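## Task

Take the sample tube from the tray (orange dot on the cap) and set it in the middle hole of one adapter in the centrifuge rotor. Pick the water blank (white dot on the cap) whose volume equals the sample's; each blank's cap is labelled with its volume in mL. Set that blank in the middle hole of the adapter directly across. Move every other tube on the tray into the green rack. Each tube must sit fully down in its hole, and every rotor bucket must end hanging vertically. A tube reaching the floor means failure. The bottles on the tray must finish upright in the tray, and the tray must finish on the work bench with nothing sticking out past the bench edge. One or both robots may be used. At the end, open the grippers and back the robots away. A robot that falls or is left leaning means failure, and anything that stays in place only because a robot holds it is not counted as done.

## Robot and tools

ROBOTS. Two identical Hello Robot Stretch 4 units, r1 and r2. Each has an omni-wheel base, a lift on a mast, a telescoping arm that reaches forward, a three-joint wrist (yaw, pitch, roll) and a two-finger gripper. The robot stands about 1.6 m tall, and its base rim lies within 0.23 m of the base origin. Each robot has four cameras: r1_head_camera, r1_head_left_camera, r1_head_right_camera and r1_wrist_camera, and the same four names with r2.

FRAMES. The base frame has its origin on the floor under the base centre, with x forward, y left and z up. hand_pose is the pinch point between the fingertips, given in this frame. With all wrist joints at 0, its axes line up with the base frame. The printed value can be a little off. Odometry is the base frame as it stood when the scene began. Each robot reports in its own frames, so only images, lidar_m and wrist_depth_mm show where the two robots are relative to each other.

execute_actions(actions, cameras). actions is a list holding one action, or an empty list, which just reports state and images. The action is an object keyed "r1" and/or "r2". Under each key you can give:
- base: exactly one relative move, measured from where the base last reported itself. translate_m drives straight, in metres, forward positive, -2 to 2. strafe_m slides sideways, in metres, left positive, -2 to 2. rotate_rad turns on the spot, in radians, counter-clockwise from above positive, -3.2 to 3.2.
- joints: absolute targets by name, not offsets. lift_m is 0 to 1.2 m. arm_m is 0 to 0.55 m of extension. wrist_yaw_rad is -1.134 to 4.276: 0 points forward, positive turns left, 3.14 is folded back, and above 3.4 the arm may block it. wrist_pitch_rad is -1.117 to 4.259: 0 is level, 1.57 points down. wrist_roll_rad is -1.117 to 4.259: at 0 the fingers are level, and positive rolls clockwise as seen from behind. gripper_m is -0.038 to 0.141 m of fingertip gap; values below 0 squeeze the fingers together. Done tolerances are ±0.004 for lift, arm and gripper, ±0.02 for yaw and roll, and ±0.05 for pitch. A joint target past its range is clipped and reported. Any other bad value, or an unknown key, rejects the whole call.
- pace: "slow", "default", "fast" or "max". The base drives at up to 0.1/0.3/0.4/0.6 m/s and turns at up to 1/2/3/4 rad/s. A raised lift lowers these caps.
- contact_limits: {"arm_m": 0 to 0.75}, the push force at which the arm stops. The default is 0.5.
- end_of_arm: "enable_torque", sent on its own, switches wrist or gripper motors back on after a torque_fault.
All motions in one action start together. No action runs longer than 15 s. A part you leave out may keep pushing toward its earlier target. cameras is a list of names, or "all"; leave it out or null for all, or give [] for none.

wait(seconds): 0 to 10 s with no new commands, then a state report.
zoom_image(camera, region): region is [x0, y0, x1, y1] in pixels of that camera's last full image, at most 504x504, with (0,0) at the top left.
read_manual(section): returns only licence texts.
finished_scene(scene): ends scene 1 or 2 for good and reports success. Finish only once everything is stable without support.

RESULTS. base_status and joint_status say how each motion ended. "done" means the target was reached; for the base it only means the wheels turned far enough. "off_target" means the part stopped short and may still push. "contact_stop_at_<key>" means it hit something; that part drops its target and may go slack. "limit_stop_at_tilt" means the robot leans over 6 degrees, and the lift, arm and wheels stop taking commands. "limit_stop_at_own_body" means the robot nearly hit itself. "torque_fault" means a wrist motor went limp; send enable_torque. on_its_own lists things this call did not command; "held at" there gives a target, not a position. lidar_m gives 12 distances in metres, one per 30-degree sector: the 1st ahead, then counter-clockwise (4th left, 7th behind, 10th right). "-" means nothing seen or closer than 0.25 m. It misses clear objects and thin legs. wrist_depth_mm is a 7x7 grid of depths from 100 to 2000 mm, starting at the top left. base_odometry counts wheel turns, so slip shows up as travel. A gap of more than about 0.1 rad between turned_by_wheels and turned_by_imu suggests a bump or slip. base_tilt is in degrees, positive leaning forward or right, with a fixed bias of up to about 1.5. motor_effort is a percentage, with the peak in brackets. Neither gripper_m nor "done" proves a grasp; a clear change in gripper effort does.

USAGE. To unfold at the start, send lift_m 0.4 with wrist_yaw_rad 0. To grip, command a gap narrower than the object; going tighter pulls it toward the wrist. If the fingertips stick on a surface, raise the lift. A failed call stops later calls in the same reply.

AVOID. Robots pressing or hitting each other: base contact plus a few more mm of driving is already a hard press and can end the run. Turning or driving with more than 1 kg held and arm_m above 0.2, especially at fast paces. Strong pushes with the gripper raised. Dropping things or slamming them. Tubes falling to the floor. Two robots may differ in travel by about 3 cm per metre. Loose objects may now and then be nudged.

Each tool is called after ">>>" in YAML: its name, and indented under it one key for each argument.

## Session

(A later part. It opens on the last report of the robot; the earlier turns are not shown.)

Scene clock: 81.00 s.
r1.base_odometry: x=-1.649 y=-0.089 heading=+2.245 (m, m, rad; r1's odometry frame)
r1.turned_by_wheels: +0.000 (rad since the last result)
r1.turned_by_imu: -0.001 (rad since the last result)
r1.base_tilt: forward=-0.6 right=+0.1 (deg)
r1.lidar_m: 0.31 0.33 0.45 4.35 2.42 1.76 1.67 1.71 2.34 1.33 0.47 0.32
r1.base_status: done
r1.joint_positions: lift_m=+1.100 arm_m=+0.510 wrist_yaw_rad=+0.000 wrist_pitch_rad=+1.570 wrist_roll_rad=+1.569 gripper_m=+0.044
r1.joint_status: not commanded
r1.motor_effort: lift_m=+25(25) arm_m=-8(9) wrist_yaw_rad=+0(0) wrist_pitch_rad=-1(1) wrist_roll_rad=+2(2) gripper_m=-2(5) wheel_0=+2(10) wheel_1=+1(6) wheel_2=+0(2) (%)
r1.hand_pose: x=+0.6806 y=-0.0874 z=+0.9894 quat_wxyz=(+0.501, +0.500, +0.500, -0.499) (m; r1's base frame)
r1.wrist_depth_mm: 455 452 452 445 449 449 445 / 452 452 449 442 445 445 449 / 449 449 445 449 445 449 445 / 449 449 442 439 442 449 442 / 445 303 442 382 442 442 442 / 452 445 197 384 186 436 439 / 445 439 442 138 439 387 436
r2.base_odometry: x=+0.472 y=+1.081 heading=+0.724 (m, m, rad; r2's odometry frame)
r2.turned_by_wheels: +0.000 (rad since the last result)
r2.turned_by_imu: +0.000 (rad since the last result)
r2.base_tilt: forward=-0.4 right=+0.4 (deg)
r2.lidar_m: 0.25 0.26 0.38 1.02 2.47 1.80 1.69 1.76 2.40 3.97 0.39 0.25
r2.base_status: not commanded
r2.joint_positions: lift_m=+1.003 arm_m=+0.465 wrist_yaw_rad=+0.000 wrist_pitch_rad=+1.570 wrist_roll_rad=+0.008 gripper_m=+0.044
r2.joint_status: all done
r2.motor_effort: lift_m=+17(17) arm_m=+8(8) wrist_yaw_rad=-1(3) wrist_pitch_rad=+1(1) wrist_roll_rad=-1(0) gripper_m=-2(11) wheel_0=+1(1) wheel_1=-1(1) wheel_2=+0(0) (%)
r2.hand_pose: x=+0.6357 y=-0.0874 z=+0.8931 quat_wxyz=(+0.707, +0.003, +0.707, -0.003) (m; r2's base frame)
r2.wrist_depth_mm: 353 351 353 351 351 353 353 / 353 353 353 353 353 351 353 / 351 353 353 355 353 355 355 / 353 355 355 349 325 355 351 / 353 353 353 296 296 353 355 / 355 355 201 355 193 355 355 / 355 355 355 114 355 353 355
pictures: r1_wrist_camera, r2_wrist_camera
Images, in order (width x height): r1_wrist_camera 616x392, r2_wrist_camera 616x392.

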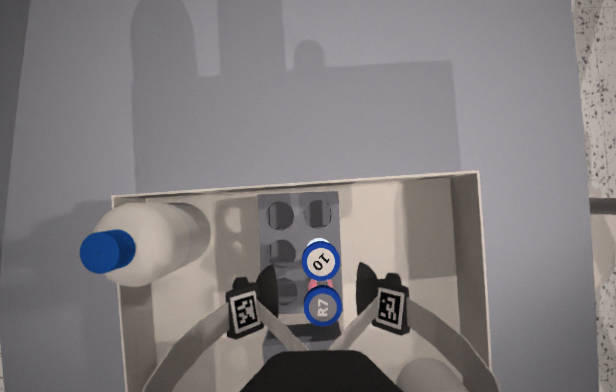

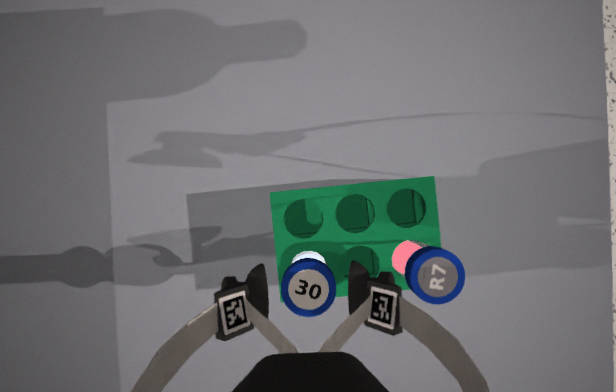

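Target (315,262.5): back .005, right .002.

>>> execute_actions:
  actions:
    - {"r1":{"base":{"strafe_m":-0.002},"joints":{"arm_m":0.503,"lift_m":1.01}},"r2":{"joints":{"lift_m":1.1}}}
  cameras: ["r1_wrist_camera"]

>>> execute_actions:
  actions:
    - {"r1":{"joints":{"gripper_m":0.015}},"r2":{"joints":{"arm_m":0.3},"pace":"fast"}}
  cameras: []

>>> execute_actions:
  actions:
    - {"r1":{"joints":{"lift_m":1.165}},"r2":{"joints":{"arm_m":0.03,"lift_m":1.15},"pace":"fast"}}
  cameras: ["r1_wrist_camera"]

>>> execute_actions:
  actions:
    - {"r1":{"base":{"strafe_m":0.645},"joints":{"wrist_roll_rad":0,"arm_m":0.495}},"r2":{"base":{"strafe_m":0.525}}}
  cameras: ["r1_wrist_camera"]

Scene clock: 83.17 s.
r1.base_odometry: x=-1.648 y=-0.088 heading=+2.245 (m, m, rad; r1's odometry frame)
r1.turned_by_wheels: +0.000 (rad since the last result)
r1.turned_by_imu: +0.001 (rad since the last result)
r1.base_tilt: forward=-0.8 right=+0.1 (deg)
r1.lidar_m: 0.31 0.33 0.46 4.36 2.41 1.76 1.66 1.71 2.32 1.35 0.46 0.33
r1.base_status: done
r1.joint_positions: lift_m=+1.010 arm_m=+0.505 wrist_yaw_rad=+0.000 wrist_pitch_rad=+1.570 wrist_roll_rad=+1.569 gripper_m=+0.044
r1.joint_status: all done
r1.motor_effort: lift_m=+17(23) arm_m=-8(11) wrist_yaw_rad=+0(0) wrist_pitch_rad=-2(1) wrist_roll_rad=+2(2) gripper_m=-1(2) wheel_0=-1(6) wheel_1=+1(0) wheel_2=+0(1) (%)
r1.hand_pose: x=+0.6756 y=-0.0874 z=+0.9001 quat_wxyz=(+0.501, +0.500, +0.500, -0.499) (m; r1's base frame)
r1.wrist_depth_mm: 364 362 362 362 359 359 359 / 362 362 359 359 357 359 359 / 362 362 359 359 357 355 355 / 359 355 351 349 355 336 355 / 212 256 355 294 353 353 357 / 217 353 197 232 186 353 355 / 355 353 353 138 349 307 351
r2.base_odometry: x=+0.472 y=+1.081 heading=+0.724 (m, m, rad; r2's odometry frame)
r2.turned_by_wheels: +0.000 (rad since the last result)
r2.turned_by_imu: +0.000 (rad since the last result)
r2.base_tilt: forward=-0.4 right=+0.4 (deg)
r2.lidar_m: 0.25 0.26 0.38 1.04 2.50 1.79 1.70 1.81 2.44 3.99 0.38 0.27
r2.base_status: not commanded
r2.joint_positions: lift_m=+1.100 arm_m=+0.465 wrist_yaw_rad=+0.000 wrist_pitch_rad=+1.570 wrist_roll_rad=+0.008 gripper_m=+0.044
r2.joint_status: all done
r2.motor_effort: lift_m=+25(28) arm_m=+8(8) wrist_yaw_rad=-3(2) wrist_pitch_rad=+1(1) wrist_roll_rad=-2(1) gripper_m=-5(4) wheel_0=+1(1) wheel_1=-1(1) wheel_2=+0(0) (%)
r2.hand_pose: x=+0.6357 y=-0.0874 z=+0.9894 quat_wxyz=(+0.707, +0.003, +0.707, -0.003) (m; r2's base frame)
r2.wrist_depth_mm: 445 445 449 449 445 452 1182 / 452 452 445 445 449 449 1205 / 449 449 449 452 452 449 1182 / 452 449 452 445 452 452 1205 / 449 452 452 389 389 452 1205 / 445 449 201 452 193 452 1205 / 449 449 452 114 452 449 1205
pictures: r1_wrist_camera
Images, in order (width x height): r1_wrist_camera 616x392.

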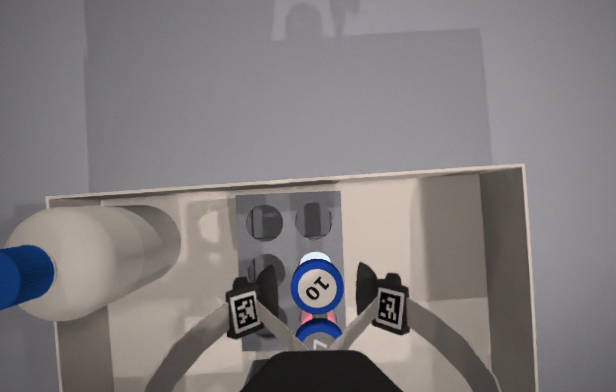

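Scene clock: 84.50 s.
r1.base_odometry: x=-1.648 y=-0.088 heading=+2.245 (m, m, rad; r1's odometry frame)
r1.turned_by_wheels: +0.000 (rad since the last result)
r1.turned_by_imu: +0.000 (rad since the last result)
r1.base_tilt: forward=-0.7 right=+0.2 (deg)
r1.lidar_m: 0.30 0.33 0.45 4.37 2.41 1.75 1.66 1.72 2.32 1.34 0.45 0.32
r1.base_status: not commanded
r1.joint_positions: lift_m=+1.010 arm_m=+0.505 wrist_yaw_rad=+0.000 wrist_pitch_rad=+1.570 wrist_roll_rad=+1.569 gripper_m=+0.015
r1.joint_status: all done
r1.motor_effort: lift_m=+17(17) arm_m=-8(8) wrist_yaw_rad=+0(0) wrist_pitch_rad=-1(1) wrist_roll_rad=+2(2) gripper_m=-9(11) wheel_0=+0(0) wheel_1=+1(1) wheel_2=+0(0) (%)
r1.hand_pose: x=+0.6756 y=-0.0874 z=+0.9001 quat_wxyz=(+0.501, +0.500, +0.500, -0.499) (m; r1's base frame)
r1.wrist_depth_mm: 362 359 362 362 357 357 357 / 359 357 362 357 359 357 359 / 362 357 357 359 357 355 355 / 359 353 357 351 351 336 355 / 212 254 355 294 353 351 353 / 217 353 296 213 185 351 355 / 357 351 353 140 351 297 353
r2.base_odometry: x=+0.472 y=+1.081 heading=+0.724 (m, m, rad; r2's odometry frame)
r2.turned_by_wheels: +0.000 (rad since the last result)
r2.turned_by_imu: +0.000 (rad since the last result)
r2.base_tilt: forward=-0.4 right=+0.4 (deg)
r2.lidar_m: 0.25 0.28 0.39 1.03 2.49 1.79 1.68 1.78 2.42 3.97 0.38 0.25
r2.base_status: not commanded
r2.joint_positions: lift_m=+1.100 arm_m=+0.301 wrist_yaw_rad=+0.000 wrist_pitch_rad=+1.570 wrist_roll_rad=+0.008 gripper_m=+0.044
r2.joint_status: all done
r2.motor_effort: lift_m=+25(25) arm_m=-8(8) wrist_yaw_rad=-2(3) wrist_pitch_rad=+1(1) wrist_roll_rad=-1(1) gripper_m=-4(6) wheel_0=+2(1) wheel_1=+0(1) wheel_2=+0(0) (%)
r2.hand_pose: x=+0.4724 y=-0.0874 z=+0.9894 quat_wxyz=(+0.707, +0.003, +0.707, -0.003) (m; r2's base frame)
r2.wrist_depth_mm: 452 449 449 449 449 449 1205 / 449 452 449 392 389 449 1205 / 445 452 449 449 449 452 1182 / 452 449 452 449 449 452 1205 / 452 449 452 452 449 449 1205 / 445 452 202 452 193 452 1182 / 452 449 455 114 449 452 1229
pictures: none
No camera images: the call's "cameras" was empty. Leave "cameras" out to get every camera's image.

Scene clock: 86.23 s.
r1.base_odometry: x=-1.648 y=-0.088 heading=+2.245 (m, m, rad; r1's odometry frame)
r1.turned_by_wheels: +0.000 (rad since the last result)
r1.turned_by_imu: +0.001 (rad since the last result)
r1.base_tilt: forward=-0.7 right=+0.1 (deg)
r1.lidar_m: 0.31 0.33 0.45 4.36 2.41 1.75 1.67 1.71 2.31 1.36 0.47 0.33
r1.base_status: not commanded
r1.joint_positions: lift_m=+1.165 arm_m=+0.505 wrist_yaw_rad=+0.000 wrist_pitch_rad=+1.570 wrist_roll_rad=+1.569 gripper_m=+0.015
r1.joint_status: all done
r1.motor_effort: lift_m=+25(27) arm_m=-9(8) wrist_yaw_rad=+0(1) wrist_pitch_rad=-1(1) wrist_roll_rad=+2(2) gripper_m=-9(11) wheel_0=+0(1) wheel_1=+1(1) wheel_2=+0(0) (%)
r1.hand_pose: x=+0.6756 y=-0.0874 z=+1.0544 quat_wxyz=(+0.501, +0.500, +0.500, -0.499) (m; r1's base frame)
r1.wrist_depth_mm: 521 525 517 517 512 508 1281 / 517 517 517 517 517 512 1255 / 517 517 512 512 508 512 1255 / 508 512 512 508 508 508 1078 / 508 382 508 445 508 500 1042 / 512 508 512 214 184 504 1229 / 512 512 508 140 452 436 504
r2.base_odometry: x=+0.472 y=+1.081 heading=+0.724 (m, m, rad; r2's odometry frame)
r2.turned_by_wheels: +0.000 (rad since the last result)
r2.turned_by_imu: +0.000 (rad since the last result)
r2.base_tilt: forward=-0.4 right=+0.3 (deg)
r2.lidar_m: 0.25 0.26 0.39 1.04 2.46 1.81 1.69 1.78 2.45 3.97 0.39 0.29
r2.base_status: not commanded
r2.joint_positions: lift_m=+1.150 arm_m=+0.031 wrist_yaw_rad=+0.000 wrist_pitch_rad=+1.570 wrist_roll_rad=+0.008 gripper_m=+0.044
r2.joint_status: all done
r2.motor_effort: lift_m=+24(28) arm_m=-8(7) wrist_yaw_rad=-1(2) wrist_pitch_rad=+0(0) wrist_roll_rad=-1(0) gripper_m=-6(6) wheel_0=+1(1) wheel_1=-1(1) wheel_2=+0(0) (%)
r2.hand_pose: x=+0.2024 y=-0.0874 z=+1.0394 quat_wxyz=(+0.707, +0.003, +0.707, -0.003) (m; r2's base frame)
r2.wrist_depth_mm: 504 500 500 504 504 500 1229 / 500 500 500 500 496 500 1205 / 500 500 500 500 500 500 1255 / 1255 1255 1255 1255 1255 1255 1255 / 1255 1255 1281 1060 1281 1255 1255 / 1255 1229 200 1042 193 1229 1255 / 1255 1255 1281 114 1255 1255 1255
pictures: r1_wrist_camera
Images, in order (width x height): r1_wrist_camera 616x392.

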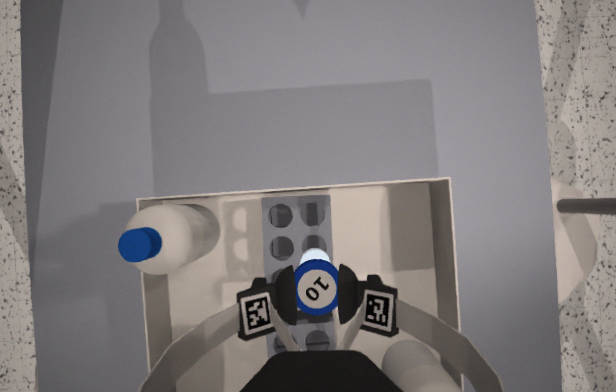

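Scene clock: 89.70 s.
r1.base_odometry: x=-2.152 y=-0.490 heading=+2.245 (m, m, rad; r1's odometry frame)
r1.turned_by_wheels: +0.000 (rad since the last result)
r1.turned_by_imu: -0.002 (rad since the last result)
r1.base_tilt: forward=-0.7 right=+0.1 (deg)
r1.lidar_m: 0.29 0.31 3.91 3.72 2.48 1.74 1.69 1.72 2.34 1.33 0.46 0.31
r1.base_status: done
r1.joint_positions: lift_m=+1.165 arm_m=+0.497 wrist_yaw_rad=+0.000 wrist_pitch_rad=+1.570 wrist_roll_rad=+0.001 gripper_m=+0.015
r1.joint_status: all done
r1.motor_effort: lift_m=+25(25) arm_m=-9(5) wrist_yaw_rad=+1(2) wrist_pitch_rad=-2(1) wrist_roll_rad=-1(5) gripper_m=-10(8) wheel_0=-1(8) wheel_1=+0(9) wheel_2=+0(3) (%)
r1.hand_pose: x=+0.6676 y=-0.0874 z=+1.0544 quat_wxyz=(+0.707, +0.000, +0.707, +0.000) (m; r1's base frame)
r1.wrist_depth_mm: 1281 1281 521 512 512 500 508 / 1281 1281 512 512 504 504 504 / 1281 1281 517 517 508 504 504 / 1308 1308 517 508 504 508 504 / 1281 1308 512 504 500 504 496 / 1281 1255 508 213 185 504 504 / 1281 1281 512 140 504 508 504
r2.base_odometry: x=+0.124 y=+1.474 heading=+0.725 (m, m, rad; r2's odometry frame)
r2.turned_by_wheels: +0.000 (rad since the last result)
r2.turned_by_imu: -0.001 (rad since the last result)
r2.base_tilt: forward=-0.4 right=+0.3 (deg)
r2.lidar_m: 0.25 0.26 0.38 1.26 2.47 1.80 1.71 1.79 2.47 4.48 0.40 0.27
r2.base_status: done
r2.joint_positions: lift_m=+1.150 arm_m=+0.031 wrist_yaw_rad=+0.000 wrist_pitch_rad=+1.570 wrist_roll_rad=+0.008 gripper_m=+0.044
r2.joint_status: not commanded
r2.motor_effort: lift_m=+25(25) arm_m=-8(8) wrist_yaw_rad=-2(3) wrist_pitch_rad=+0(0) wrist_roll_rad=-2(1) gripper_m=-4(4) wheel_0=+2(7) wheel_1=+1(7) wheel_2=+1(3) (%)
r2.hand_pose: x=+0.2024 y=-0.0874 z=+1.0394 quat_wxyz=(+0.707, +0.003, +0.707, -0.003) (m; r2's base frame)
r2.wrist_depth_mm: 500 500 500 496 500 496 500 / 500 496 504 504 496 500 500 / 496 504 500 500 504 500 504 / 878 1229 1255 1229 1229 1229 1255 / 1255 1255 1229 1042 1229 1255 1255 / 1255 1255 201 1042 194 1255 1255 / 1255 1255 1255 114 1255 1255 1281
pictures: r1_wrist_camera
Images, in order (width x height): r1_wrist_camera 616x392.

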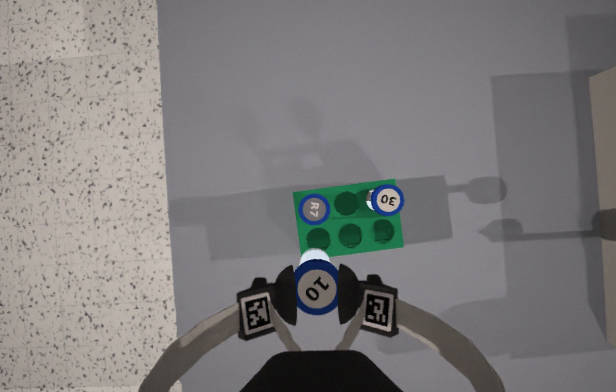

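Hole (318,239); target (316,244).

>>> execute_actions:
  actions:
    - {"r1":{"base":{"strafe_m":-0.002},"joints":{"arm_m":0.505,"lift_m":1.085},"pace":"slow"},"r2":{"joints":{"arm_m":0.519},"pace":"fast"}}
  cameras: ["r1_wrist_camera","r2_wrist_camera"]

Scene clock: 92.23 s.
r1.base_odometry: x=-2.150 y=-0.489 heading=+2.245 (m, m, rad; r1's odometry frame)
r1.turned_by_wheels: +0.000 (rad since the last result)
r1.turned_by_imu: +0.001 (rad since the last result)
r1.base_tilt: forward=-0.8 right=+0.1 (deg)
r1.lidar_m: 0.28 0.30 3.88 3.74 2.45 1.73 1.67 1.72 2.31 1.34 0.44 0.32
r1.base_status: done
r1.joint_positions: lift_m=+1.085 arm_m=+0.503 wrist_yaw_rad=+0.000 wrist_pitch_rad=+1.570 wrist_roll_rad=+0.001 gripper_m=+0.015
r1.joint_status: all done
r1.motor_effort: lift_m=+17(25) arm_m=+9(12) wrist_yaw_rad=+1(1) wrist_pitch_rad=-1(1) wrist_roll_rad=-1(2) gripper_m=-10(10) wheel_0=-1(3) wheel_1=-1(6) wheel_2=+0(2) (%)
r1.hand_pose: x=+0.6746 y=-0.0874 z=+0.9751 quat_wxyz=(+0.707, +0.000, +0.707, +0.000) (m; r1's base frame)
r1.wrist_depth_mm: 1205 439 436 439 430 430 424 / 1229 1205 433 436 433 427 424 / 1205 1182 433 430 433 427 424 / 1182 1182 430 430 427 430 424 / 1205 1182 430 368 427 430 424 / 1205 1229 433 213 185 427 421 / 1205 1182 430 140 430 421 427
r2.base_odometry: x=+0.124 y=+1.474 heading=+0.725 (m, m, rad; r2's odometry frame)
r2.turned_by_wheels: +0.000 (rad since the last result)
r2.turned_by_imu: +0.000 (rad since the last result)
r2.base_tilt: forward=-0.4 right=+0.4 (deg)
r2.lidar_m: 0.25 0.25 0.35 1.26 2.46 1.80 1.71 1.78 2.44 4.49 0.35 0.27
r2.base_status: not commanded
r2.joint_positions: lift_m=+1.150 arm_m=+0.518 wrist_yaw_rad=+0.000 wrist_pitch_rad=+1.570 wrist_roll_rad=+0.008 gripper_m=+0.044
r2.joint_status: all done
r2.motor_effort: lift_m=+25(24) arm_m=+8(8) wrist_yaw_rad=-2(1) wrist_pitch_rad=+1(1) wrist_roll_rad=-1(2) gripper_m=-4(4) wheel_0=+1(1) wheel_1=+1(1) wheel_2=+1(1) (%)
r2.hand_pose: x=+0.6888 y=-0.0874 z=+1.0394 quat_wxyz=(+0.707, +0.003, +0.707, -0.003) (m; r2's base frame)
r2.wrist_depth_mm: 496 500 496 500 492 496 500 / 500 504 500 492 500 496 500 / 500 496 496 500 449 500 500 / 500 500 492 496 496 496 500 / 496 500 439 492 439 496 500 / 496 496 201 496 194 500 500 / 504 504 480 114 500 500 504
pictures: r1_wrist_camera, r2_wrist_camera
Images, in order (width x height): r1_wrist_camera 616x392, r2_wrist_camera 616x392.

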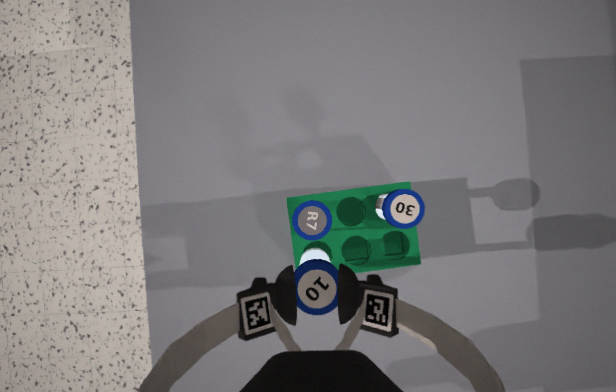

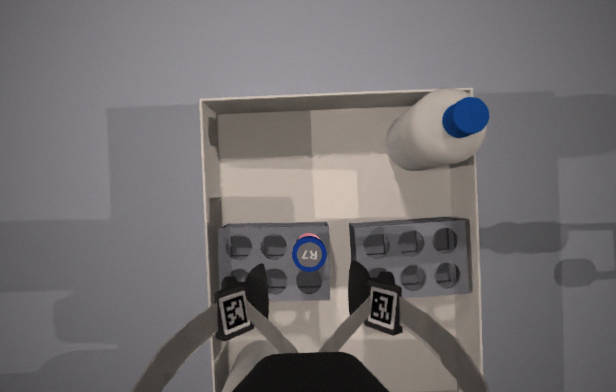

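>>> execute_actions:
  actions:
    - {"r1":{"joints":{"arm_m":0.5,"lift_m":1.008},"pace":"slow"},"r2":{"base":{"strafe_m":-0.001},"joints":{"lift_m":1.005}}}
  cameras: ["r1_wrist_camera","r2_wrist_camera"]

>>> execute_actions:
  actions:
    - {"r1":{"joints":{"gripper_m":0.044}},"r2":{"joints":{"gripper_m":0.015}}}
  cameras: []

>>> execute_actions:
  actions:
    - {"r1":{"joints":{"lift_m":1.1}},"r2":{"joints":{"lift_m":1.155}}}
  cameras: ["r1_wrist_camera","r2_wrist_camera"]

Scene clock: 94.73 s.
r1.base_odometry: x=-2.150 y=-0.489 heading=+2.245 (m, m, rad; r1's odometry frame)
r1.turned_by_wheels: +0.000 (rad since the last result)
r1.turned_by_imu: +0.001 (rad since the last result)
r1.base_tilt: forward=-0.7 right=+0.0 (deg)
r1.lidar_m: 0.29 0.32 3.90 3.72 2.46 1.75 1.68 1.72 2.33 1.34 0.45 0.31
r1.base_status: not commanded
r1.joint_positions: lift_m=+1.008 arm_m=+0.502 wrist_yaw_rad=+0.000 wrist_pitch_rad=+1.570 wrist_roll_rad=+0.001 gripper_m=+0.015
r1.joint_status: all done
r1.motor_effort: lift_m=+16(17) arm_m=-9(11) wrist_yaw_rad=+0(1) wrist_pitch_rad=-1(1) wrist_roll_rad=-1(1) gripper_m=-10(11) wheel_0=-1(1) wheel_1=-1(1) wheel_2=+0(0) (%)
r1.hand_pose: x=+0.6727 y=-0.0874 z=+0.8981 quat_wxyz=(+0.707, +0.000, +0.707, +0.000) (m; r1's base frame)
r1.wrist_depth_mm: 1138 359 357 355 355 351 351 / 1118 357 359 357 355 349 349 / 1138 359 355 353 351 353 349 / 1138 359 355 347 294 349 351 / 1138 357 357 294 296 351 351 / 1118 357 357 231 185 347 351 / 1118 355 355 138 351 351 351
r2.base_odometry: x=+0.125 y=+1.474 heading=+0.725 (m, m, rad; r2's odometry frame)
r2.turned_by_wheels: +0.000 (rad since the last result)
r2.turned_by_imu: +0.000 (rad since the last result)
r2.base_tilt: forward=-0.5 right=+0.3 (deg)
r2.lidar_m: 0.25 0.26 0.37 1.26 2.47 1.82 1.70 1.77 2.43 4.51 0.40 0.28
r2.base_status: done
r2.joint_positions: lift_m=+1.005 arm_m=+0.518 wrist_yaw_rad=+0.000 wrist_pitch_rad=+1.570 wrist_roll_rad=+0.008 gripper_m=+0.044
r2.joint_status: all done
r2.motor_effort: lift_m=+17(24) arm_m=+8(8) wrist_yaw_rad=-2(2) wrist_pitch_rad=+2(1) wrist_roll_rad=+0(0) gripper_m=-4(2) wheel_0=+0(3) wheel_1=+2(2) wheel_2=+1(2) (%)
r2.hand_pose: x=+0.6888 y=-0.0874 z=+0.8951 quat_wxyz=(+0.707, +0.003, +0.707, -0.003) (m; r2's base frame)
r2.wrist_depth_mm: 355 357 355 353 355 353 353 / 357 353 353 351 349 223 203 / 355 355 351 353 353 262 279 / 355 355 351 353 351 351 310 / 355 357 325 324 324 324 297 / 355 357 200 294 193 294 300 / 357 357 325 114 355 338 319
pictures: r1_wrist_camera, r2_wrist_camera
Images, in order (width x height): r1_wrist_camera 616x392, r2_wrist_camera 616x392.

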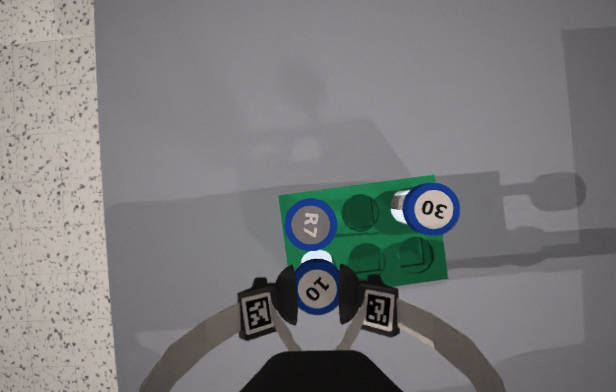

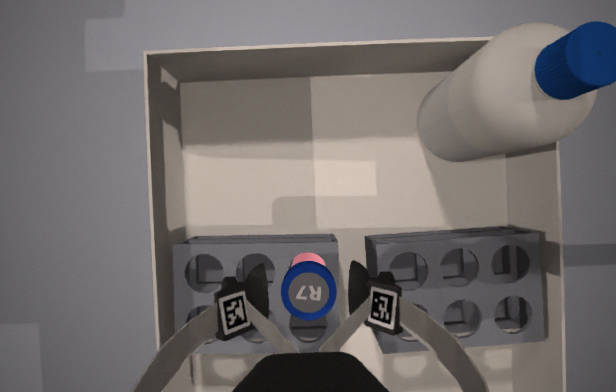

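Scene clock: 95.80 s.
r1.base_odometry: x=-2.150 y=-0.489 heading=+2.245 (m, m, rad; r1's odometry frame)
r1.turned_by_wheels: +0.000 (rad since the last result)
r1.turned_by_imu: +0.000 (rad since the last result)
r1.base_tilt: forward=-0.7 right=+0.2 (deg)
r1.lidar_m: 0.29 0.32 3.89 3.73 2.48 1.75 1.67 1.73 2.32 1.34 0.45 0.32
r1.base_status: not commanded
r1.joint_positions: lift_m=+1.008 arm_m=+0.502 wrist_yaw_rad=+0.000 wrist_pitch_rad=+1.570 wrist_roll_rad=+0.001 gripper_m=+0.044
r1.joint_status: all done
r1.motor_effort: lift_m=+16(17) arm_m=-9(9) wrist_yaw_rad=+1(0) wrist_pitch_rad=-1(2) wrist_roll_rad=-1(2) gripper_m=-4(8) wheel_0=-1(1) wheel_1=-1(0) wheel_2=+0(0) (%)
r1.hand_pose: x=+0.6727 y=-0.0874 z=+0.8981 quat_wxyz=(+0.707, +0.000, +0.707, +0.000) (m; r1's base frame)
r1.wrist_depth_mm: 1138 357 355 355 353 353 349 / 1118 359 355 353 351 351 347 / 1138 357 357 355 355 351 349 / 1138 357 355 347 294 351 351 / 1118 359 355 293 293 353 349 / 1118 359 197 293 187 349 349 / 1138 357 357 138 351 351 351
r2.base_odometry: x=+0.125 y=+1.474 heading=+0.725 (m, m, rad; r2's odometry frame)
r2.turned_by_wheels: +0.000 (rad since the last result)
r2.turned_by_imu: +0.000 (rad since the last result)
r2.base_tilt: forward=-0.4 right=+0.3 (deg)
r2.lidar_m: 0.25 0.27 0.38 1.24 2.47 1.80 1.71 1.79 2.47 4.50 0.38 0.27
r2.base_status: not commanded
r2.joint_positions: lift_m=+1.005 arm_m=+0.518 wrist_yaw_rad=+0.000 wrist_pitch_rad=+1.570 wrist_roll_rad=+0.008 gripper_m=+0.015
r2.joint_status: all done
r2.motor_effort: lift_m=+17(17) arm_m=+8(8) wrist_yaw_rad=-3(2) wrist_pitch_rad=+2(1) wrist_roll_rad=+0(1) gripper_m=-13(18) wheel_0=+0(0) wheel_1=+2(2) wheel_2=+1(1) (%)
r2.hand_pose: x=+0.6888 y=-0.0874 z=+0.8951 quat_wxyz=(+0.707, +0.003, +0.707, -0.003) (m; r2's base frame)
r2.wrist_depth_mm: 355 353 353 355 353 353 353 / 355 355 351 351 351 223 204 / 355 353 355 351 351 263 279 / 353 355 353 353 351 353 309 / 355 355 325 294 324 325 297 / 357 357 195 232 191 294 298 / 357 357 310 114 355 296 319
pictures: none
No camera images: the call's "cameras" was empty. Leave "cameras" out to get every camera's image.

Scene clock: 97.50 s.
r1.base_odometry: x=-2.150 y=-0.489 heading=+2.245 (m, m, rad; r1's odometry frame)
r1.turned_by_wheels: +0.000 (rad since the last result)
r1.turned_by_imu: +0.001 (rad since the last result)
r1.base_tilt: forward=-0.8 right=+0.1 (deg)
r1.lidar_m: 0.29 0.29 3.90 3.73 2.45 1.76 1.68 1.73 2.32 1.35 0.45 0.32
r1.base_status: not commanded
r1.joint_positions: lift_m=+1.100 arm_m=+0.502 wrist_yaw_rad=+0.000 wrist_pitch_rad=+1.570 wrist_roll_rad=+0.001 gripper_m=+0.044
r1.joint_status: all done
r1.motor_effort: lift_m=+25(26) arm_m=-9(9) wrist_yaw_rad=+1(1) wrist_pitch_rad=-2(1) wrist_roll_rad=-1(2) gripper_m=-4(1) wheel_0=+0(1) wheel_1=+0(1) wheel_2=+0(0) (%)
r1.hand_pose: x=+0.6727 y=-0.0874 z=+0.9894 quat_wxyz=(+0.707, +0.000, +0.707, +0.000) (m; r1's base frame)
r1.wrist_depth_mm: 1229 1182 449 445 445 445 439 / 1205 1255 449 445 442 442 439 / 1255 1205 452 445 442 439 442 / 1205 1229 449 442 442 442 439 / 1229 1205 452 387 439 439 439 / 1255 1205 198 442 187 439 439 / 1205 1205 449 138 442 439 439
r2.base_odometry: x=+0.125 y=+1.474 heading=+0.725 (m, m, rad; r2's odometry frame)
r2.turned_by_wheels: +0.000 (rad since the last result)
r2.turned_by_imu: +0.000 (rad since the last result)
r2.base_tilt: forward=-0.4 right=+0.4 (deg)
r2.lidar_m: 0.25 0.28 0.38 1.24 2.49 1.76 1.70 1.75 2.42 4.52 0.40 0.25
r2.base_status: not commanded
r2.joint_positions: lift_m=+1.155 arm_m=+0.518 wrist_yaw_rad=+0.000 wrist_pitch_rad=+1.570 wrist_roll_rad=+0.008 gripper_m=+0.015
r2.joint_status: all done
r2.motor_effort: lift_m=+25(28) arm_m=+8(8) wrist_yaw_rad=-2(3) wrist_pitch_rad=+1(2) wrist_roll_rad=-1(2) gripper_m=-11(12) wheel_0=+0(0) wheel_1=+2(2) wheel_2=+1(1) (%)
r2.hand_pose: x=+0.6888 y=-0.0874 z=+1.0444 quat_wxyz=(+0.707, +0.003, +0.707, -0.003) (m; r2's base frame)
r2.wrist_depth_mm: 500 504 504 504 500 500 504 / 504 504 504 500 500 500 504 / 504 508 504 500 445 500 504 / 500 504 504 504 500 500 500 / 504 508 442 442 442 504 504 / 504 504 195 231 191 504 504 / 504 508 459 114 504 508 508
pictures: r1_wrist_camera, r2_wrist_camera
Images, in order (width x height): r1_wrist_camera 616x392, r2_wrist_camera 616x392.

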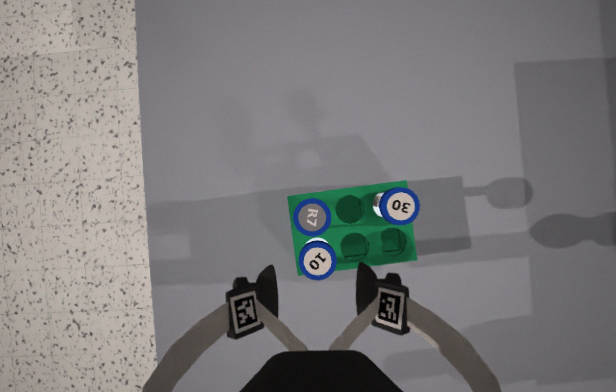

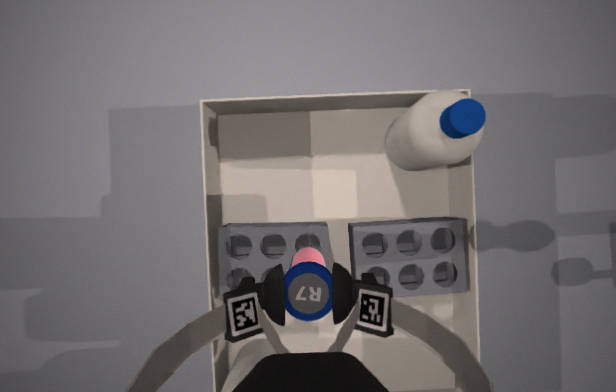

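Target at this height is (310,244). r1 retreats fast, clearing before r2 arrives.

>>> execute_actions:
  actions:
    - {"r1":{"base":{"translate_m":-0.4},"joints":{"arm_m":0.02},"pace":"max"},"r2":{"base":{"strafe_m":-0.52},"joints":{"arm_m":0.508}}}
  cameras: ["r2_wrist_camera"]

>>> zoom_image:
  camera: "r2_wrist_camera"
  region: [260, 190, 420, 330]

Scene clock: 101.20 s.
r1.base_odometry: x=-1.900 y=-0.802 heading=+2.245 (m, m, rad; r1's odometry frame)
r1.turned_by_wheels: +0.000 (rad since the last result)
r1.turned_by_imu: +0.002 (rad since the last result)
r1.base_tilt: forward=-0.7 right=+0.1 (deg)
r1.lidar_m: 0.68 3.58 3.89 3.71 1.89 1.31 1.28 1.32 1.80 4.62 1.02 0.72
r1.base_status: done
r1.joint_positions: lift_m=+1.100 arm_m=+0.021 wrist_yaw_rad=+0.000 wrist_pitch_rad=+1.570 wrist_roll_rad=+0.000 gripper_m=+0.044
r1.joint_status: all done
r1.motor_effort: lift_m=+25(25) arm_m=-8(9) wrist_yaw_rad=+1(1) wrist_pitch_rad=-2(2) wrist_roll_rad=-1(1) gripper_m=-5(3) wheel_0=-1(5) wheel_1=+0(5) wheel_2=+0(10) (%)
r1.hand_pose: x=+0.1925 y=-0.0874 z=+0.9894 quat_wxyz=(+0.707, +0.000, +0.707, +0.000) (m; r1's base frame)
r1.wrist_depth_mm: 1255 1229 1205 1205 1205 1182 1229 / 1205 1229 1229 1229 1205 1182 1182 / 1229 1229 1182 1205 1182 1205 1182 / 1255 1229 1182 1182 1182 1205 1182 / 1205 1205 1229 991 1182 1182 1182 / 1229 1229 198 991 187 1182 1160 / 1205 1229 1205 138 1205 1205 1205
r2.base_odometry: x=+0.470 y=+1.084 heading=+0.725 (m, m, rad; r2's odometry frame)
r2.turned_by_wheels: +0.000 (rad since the last result)
r2.turned_by_imu: +0.001 (rad since the last result)
r2.base_tilt: forward=-0.5 right=+0.4 (deg)
r2.lidar_m: 0.25 0.26 0.39 1.01 2.48 1.81 1.71 1.81 2.42 3.99 0.39 0.27
r2.base_status: done
r2.joint_positions: lift_m=+1.155 arm_m=+0.509 wrist_yaw_rad=+0.000 wrist_pitch_rad=+1.570 wrist_roll_rad=+0.008 gripper_m=+0.015
r2.joint_status: all done
r2.motor_effort: lift_m=+26(26) arm_m=-8(8) wrist_yaw_rad=-2(2) wrist_pitch_rad=+0(1) wrist_roll_rad=+0(0) gripper_m=-10(10) wheel_0=+0(6) wheel_1=+0(8) wheel_2=+0(1) (%)
r2.hand_pose: x=+0.6805 y=-0.0874 z=+1.0444 quat_wxyz=(+0.707, +0.003, +0.707, -0.003) (m; r2's base frame)
r2.wrist_depth_mm: 504 504 504 500 508 500 1255 / 496 508 504 508 504 500 1255 / 480 504 500 504 508 504 1255 / 484 504 504 508 508 500 1255 / 480 504 500 445 442 504 1255 / 480 508 195 230 191 504 1255 / 492 504 508 114 508 504 1281
pictures: r2_wrist_camera
Images, in order (width x height): r2_wrist_camera 616x392.

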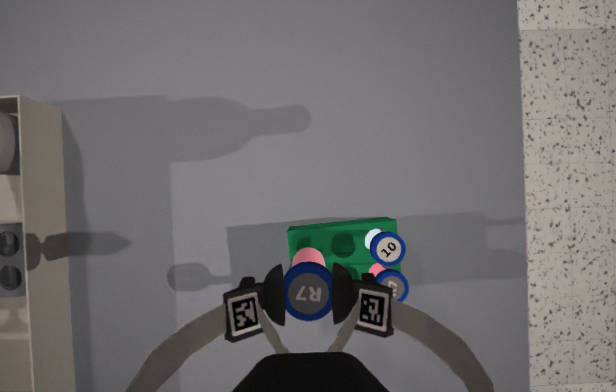

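Region (260, 190, 420, 330) of r2_wrist_camera's 616x392 image, scaled by 3.150; it fills the top 441 rows of this view, and the rest is white.

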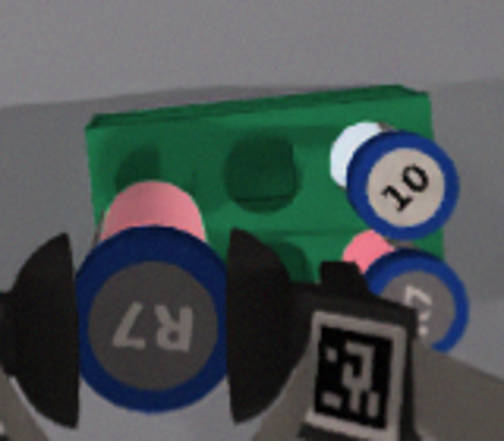

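Hole (309,248): back ~.003.

>>> execute_actions:
  actions:
    - {"r2":{"joints":{"arm_m":0.505,"lift_m":1.003},"pace":"slow"}}
  cameras: ["r2_wrist_camera"]

Scene clock: 104.00 s.
r1.base_odometry: x=-1.900 y=-0.802 heading=+2.245 (m, m, rad; r1's odometry frame)
r1.turned_by_wheels: +0.000 (rad since the last result)
r1.turned_by_imu: +0.001 (rad since the last result)
r1.base_tilt: forward=-0.8 right=+0.1 (deg)
r1.lidar_m: 0.68 3.56 3.88 3.72 1.89 1.32 1.28 1.33 1.77 4.62 1.01 0.73
r1.base_status: not commanded
r1.joint_positions: lift_m=+1.100 arm_m=+0.021 wrist_yaw_rad=+0.000 wrist_pitch_rad=+1.570 wrist_roll_rad=+0.000 gripper_m=+0.044
r1.joint_status: not commanded
r1.motor_effort: lift_m=+25(25) arm_m=-8(8) wrist_yaw_rad=+1(1) wrist_pitch_rad=-2(2) wrist_roll_rad=-1(1) gripper_m=-5(3) wheel_0=-1(1) wheel_1=+0(0) wheel_2=+1(0) (%)
r1.hand_pose: x=+0.1925 y=-0.0874 z=+0.9894 quat_wxyz=(+0.707, +0.000, +0.707, +0.000) (m; r1's base frame)
r1.wrist_depth_mm: 1255 1229 1229 1205 1182 1205 1160 / 1229 1205 1229 1229 1205 1205 1205 / 1205 1205 1205 1205 1205 1229 1160 / 1229 1229 1182 1182 1205 1205 1182 / 1205 1229 1229 991 1205 1182 1205 / 1205 1205 196 991 187 1182 1182 / 1229 1229 1205 138 1205 1182 1205
r2.base_odometry: x=+0.470 y=+1.084 heading=+0.725 (m, m, rad; r2's odometry frame)
r2.turned_by_wheels: +0.000 (rad since the last result)
r2.turned_by_imu: +0.000 (rad since the last result)
r2.base_tilt: forward=-0.4 right=+0.4 (deg)
r2.lidar_m: 0.25 0.29 0.37 1.02 2.48 1.80 1.70 1.76 2.42 3.99 0.37 0.28
r2.base_status: not commanded
r2.joint_positions: lift_m=+1.003 arm_m=+0.506 wrist_yaw_rad=+0.000 wrist_pitch_rad=+1.570 wrist_roll_rad=+0.008 gripper_m=+0.015
r2.joint_status: all done
r2.motor_effort: lift_m=+17(25) arm_m=-8(9) wrist_yaw_rad=-1(4) wrist_pitch_rad=+1(1) wrist_roll_rad=-1(0) gripper_m=-11(11) wheel_0=+0(1) wheel_1=+0(0) wheel_2=+0(0) (%)
r2.hand_pose: x=+0.6776 y=-0.0874 z=+0.8931 quat_wxyz=(+0.707, +0.003, +0.707, -0.003) (m; r2's base frame)
r2.wrist_depth_mm: 351 353 353 351 351 351 353 / 349 351 353 353 353 353 353 / 353 351 355 353 353 353 353 / 355 353 351 353 353 353 355 / 351 353 351 296 294 353 353 / 353 353 196 231 191 355 357 / 355 353 355 114 357 353 355
pictures: r2_wrist_camera
Images, in order (width x height): r2_wrist_camera 616x392.

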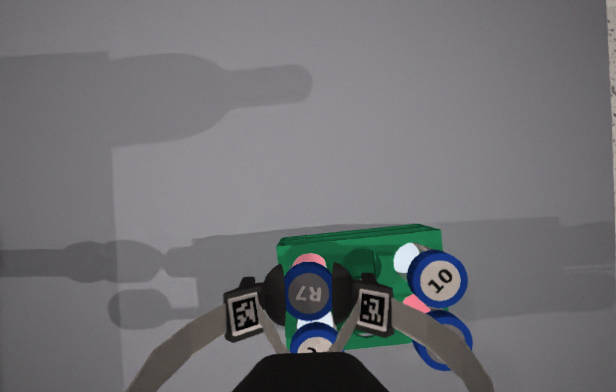

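>>> execute_actions:
  actions:
    - {"r2":{"joints":{"gripper_m":0.044}}}
  cameras: []

>>> execute_actions:
  actions:
    - {"r2":{"joints":{"lift_m":1.09},"pace":"fast"}}
  cameras: []

>>> execute_actions:
  actions:
    - {"r2":{"joints":{"arm_m":0.02},"base":{"translate_m":-0.3},"pace":"fast"}}
  cameras: ["r1_head_camera"]

>>> zoom_image:
  camera: "r1_head_camera"
  region: [180, 240, 420, 360]

Scene clock: 105.93 s.
r1.base_odometry: x=-1.900 y=-0.802 heading=+2.245 (m, m, rad; r1's odometry frame)
r1.turned_by_wheels: +0.000 (rad since the last result)
r1.turned_by_imu: +0.001 (rad since the last result)
r1.base_tilt: forward=-0.7 right=+0.1 (deg)
r1.lidar_m: 0.68 3.57 3.89 3.72 1.88 1.33 1.29 1.32 1.78 4.62 1.02 0.72
r1.base_status: not commanded
r1.joint_positions: lift_m=+1.100 arm_m=+0.021 wrist_yaw_rad=+0.000 wrist_pitch_rad=+1.570 wrist_roll_rad=+0.000 gripper_m=+0.044
r1.joint_status: not commanded
r1.motor_effort: lift_m=+25(25) arm_m=-8(8) wrist_yaw_rad=+1(1) wrist_pitch_rad=-2(2) wrist_roll_rad=-1(1) gripper_m=-2(4) wheel_0=-1(2) wheel_1=+0(0) wheel_2=+0(0) (%)
r1.hand_pose: x=+0.1925 y=-0.0874 z=+0.9894 quat_wxyz=(+0.707, +0.000, +0.707, +0.000) (m; r1's base frame)
r1.wrist_depth_mm: 1205 1255 1205 1229 1255 1205 1205 / 1205 1229 1229 1205 1205 1205 1205 / 1255 1229 1229 1205 1160 1182 1182 / 1229 1205 1205 1205 1182 1182 1160 / 1255 1229 1229 976 1205 1182 1205 / 1205 1182 198 991 186 1182 1182 / 1229 1205 1182 138 1205 1205 1182
r2.base_odometry: x=+0.470 y=+1.084 heading=+0.725 (m, m, rad; r2's odometry frame)
r2.turned_by_wheels: +0.000 (rad since the last result)
r2.turned_by_imu: +0.000 (rad since the last result)
r2.base_tilt: forward=-0.5 right=+0.4 (deg)
r2.lidar_m: 0.25 0.28 0.39 0.99 2.44 1.79 1.70 1.79 2.46 3.99 0.37 0.25
r2.base_status: not commanded
r2.joint_positions: lift_m=+1.003 arm_m=+0.506 wrist_yaw_rad=+0.000 wrist_pitch_rad=+1.570 wrist_roll_rad=+0.008 gripper_m=+0.044
r2.joint_status: all done
r2.motor_effort: lift_m=+17(17) arm_m=-8(8) wrist_yaw_rad=-3(3) wrist_pitch_rad=+1(2) wrist_roll_rad=+0(1) gripper_m=-2(10) wheel_0=+0(0) wheel_1=-1(0) wheel_2=+0(0) (%)
r2.hand_pose: x=+0.6776 y=-0.0874 z=+0.8931 quat_wxyz=(+0.707, +0.003, +0.707, -0.003) (m; r2's base frame)
r2.wrist_depth_mm: 353 351 353 353 351 353 353 / 351 353 353 353 351 353 351 / 355 351 353 355 355 353 353 / 353 353 353 353 353 353 351 / 355 355 353 301 296 353 353 / 353 353 201 236 194 353 355 / 355 355 355 114 355 355 355
pictures: none
No camera images: the call's "cameras" was empty. Leave "cameras" out to get every camera's image.

Scene clock: 107.07 s.
r1.base_odometry: x=-1.900 y=-0.802 heading=+2.245 (m, m, rad; r1's odometry frame)
r1.turned_by_wheels: +0.000 (rad since the last result)
r1.turned_by_imu: +0.000 (rad since the last result)
r1.base_tilt: forward=-0.7 right=+0.1 (deg)
r1.lidar_m: 0.68 3.55 3.90 3.70 1.89 1.30 1.29 1.33 1.77 4.61 1.00 0.72
r1.base_status: not commanded
r1.joint_positions: lift_m=+1.100 arm_m=+0.021 wrist_yaw_rad=+0.000 wrist_pitch_rad=+1.570 wrist_roll_rad=+0.000 gripper_m=+0.044
r1.joint_status: not commanded
r1.motor_effort: lift_m=+25(25) arm_m=-8(8) wrist_yaw_rad=+1(1) wrist_pitch_rad=-2(2) wrist_roll_rad=-1(1) gripper_m=-3(1) wheel_0=-1(1) wheel_1=-1(0) wheel_2=+1(0) (%)
r1.hand_pose: x=+0.1925 y=-0.0874 z=+0.9894 quat_wxyz=(+0.707, +0.000, +0.707, +0.000) (m; r1's base frame)
r1.wrist_depth_mm: 1229 1229 1229 1229 1205 1182 1205 / 1229 1229 1182 1205 1205 1205 1205 / 1229 1182 1229 1182 1182 1182 1182 / 1229 1229 1205 1205 1205 1205 1205 / 1205 1229 1182 991 1182 1182 1182 / 1229 1255 196 991 187 1182 1182 / 1205 1205 1205 138 1182 1182 1160
r2.base_odometry: x=+0.470 y=+1.084 heading=+0.725 (m, m, rad; r2's odometry frame)
r2.turned_by_wheels: +0.000 (rad since the last result)
r2.turned_by_imu: +0.000 (rad since the last result)
r2.base_tilt: forward=-0.5 right=+0.3 (deg)
r2.lidar_m: 0.25 0.28 0.38 1.03 2.45 1.78 1.70 1.78 2.44 3.98 0.37 0.27
r2.base_status: not commanded
r2.joint_positions: lift_m=+1.090 arm_m=+0.506 wrist_yaw_rad=+0.000 wrist_pitch_rad=+1.570 wrist_roll_rad=+0.008 gripper_m=+0.044
r2.joint_status: all done
r2.motor_effort: lift_m=+25(27) arm_m=-8(8) wrist_yaw_rad=-2(4) wrist_pitch_rad=+0(3) wrist_roll_rad=-1(0) gripper_m=-4(3) wheel_0=-1(0) wheel_1=+0(0) wheel_2=+0(0) (%)
r2.hand_pose: x=+0.6776 y=-0.0874 z=+0.9794 quat_wxyz=(+0.707, +0.003, +0.707, -0.003) (m; r2's base frame)
r2.wrist_depth_mm: 439 439 436 439 436 439 1205 / 436 439 436 436 439 439 1182 / 439 442 439 439 439 442 1182 / 439 439 439 442 439 436 1182 / 439 439 442 384 382 442 1182 / 436 439 201 382 193 442 1182 / 442 442 442 114 439 439 831
pictures: none
No camera images: the call's "cameras" was empty. Leave "cameras" out to get every camera's image.

Scene clock: 109.43 s.
r1.base_odometry: x=-1.900 y=-0.802 heading=+2.245 (m, m, rad; r1's odometry frame)
r1.turned_by_wheels: +0.000 (rad since the last result)
r1.turned_by_imu: +0.001 (rad since the last result)
r1.base_tilt: forward=-0.7 right=+0.1 (deg)
r1.lidar_m: 0.68 3.56 3.90 3.72 1.89 1.34 1.29 1.32 1.77 4.61 1.01 0.73
r1.base_status: not commanded
r1.joint_positions: lift_m=+1.100 arm_m=+0.021 wrist_yaw_rad=+0.000 wrist_pitch_rad=+1.570 wrist_roll_rad=+0.000 gripper_m=+0.044
r1.joint_status: not commanded
r1.motor_effort: lift_m=+25(25) arm_m=-8(8) wrist_yaw_rad=+1(1) wrist_pitch_rad=-2(2) wrist_roll_rad=-1(1) gripper_m=-3(1) wheel_0=-1(1) wheel_1=+0(0) wheel_2=+0(0) (%)
r1.hand_pose: x=+0.1925 y=-0.0874 z=+0.9894 quat_wxyz=(+0.707, +0.000, +0.707, +0.000) (m; r1's base frame)
r1.wrist_depth_mm: 1229 1229 1205 1205 1229 1205 1182 / 1255 1229 1229 1205 1205 1229 1182 / 1182 1229 1229 1182 1205 1182 1205 / 1205 1205 1182 1205 1205 1182 1205 / 1205 1205 1182 991 1205 1182 1182 / 1229 1229 197 991 187 1182 1182 / 1255 1229 1205 138 1182 1182 1160
r2.base_odometry: x=+0.245 y=+0.885 heading=+0.725 (m, m, rad; r2's odometry frame)
r2.turned_by_wheels: +0.000 (rad since the last result)
r2.turned_by_imu: +0.000 (rad since the last result)
r2.base_tilt: forward=-0.5 right=+0.4 (deg)
r2.lidar_m: 0.55 0.58 0.80 4.74 2.05 1.49 1.40 1.48 2.03 4.01 4.15 0.58
r2.base_status: done
r2.joint_positions: lift_m=+1.090 arm_m=+0.021 wrist_yaw_rad=+0.000 wrist_pitch_rad=+1.570 wrist_roll_rad=+0.008 gripper_m=+0.044
r2.joint_status: all done
r2.motor_effort: lift_m=+25(25) arm_m=-8(8) wrist_yaw_rad=-1(3) wrist_pitch_rad=+1(0) wrist_roll_rad=-1(1) gripper_m=-4(6) wheel_0=+0(5) wheel_1=+1(3) wheel_2=+1(8) (%)
r2.hand_pose: x=+0.1924 y=-0.0874 z=+0.9794 quat_wxyz=(+0.707, +0.003, +0.707, -0.003) (m; r2's base frame)
r2.wrist_depth_mm: 1182 1229 1205 1182 1182 1182 1182 / 1182 1182 1182 1205 1182 1182 1205 / 1160 1182 1182 1205 1205 1205 1182 / 1182 1205 1205 1205 1205 1182 1182 / 1205 1182 991 976 1205 1205 1205 / 1205 1205 201 991 193 1205 1182 / 1205 1182 1182 114 1182 1182 1182
pictures: r1_head_camera
Images, in order (width x height): r1_head_camera 420x560.

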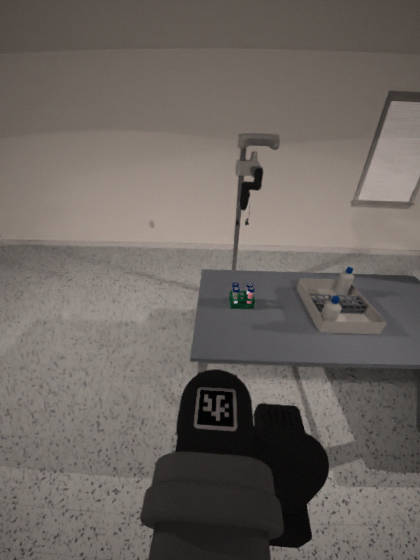

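Region (180, 240, 420, 360) of r1_head_camera's 420x560 image, scaled by 2.100, with more detail than that image has.

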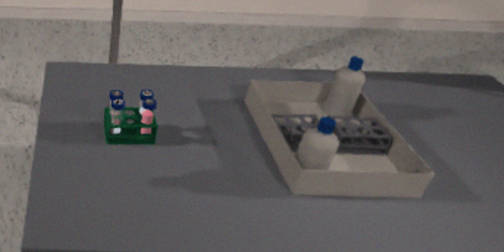

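>>> finished_scene:
  scene: 2

The scene is finished: the task was done.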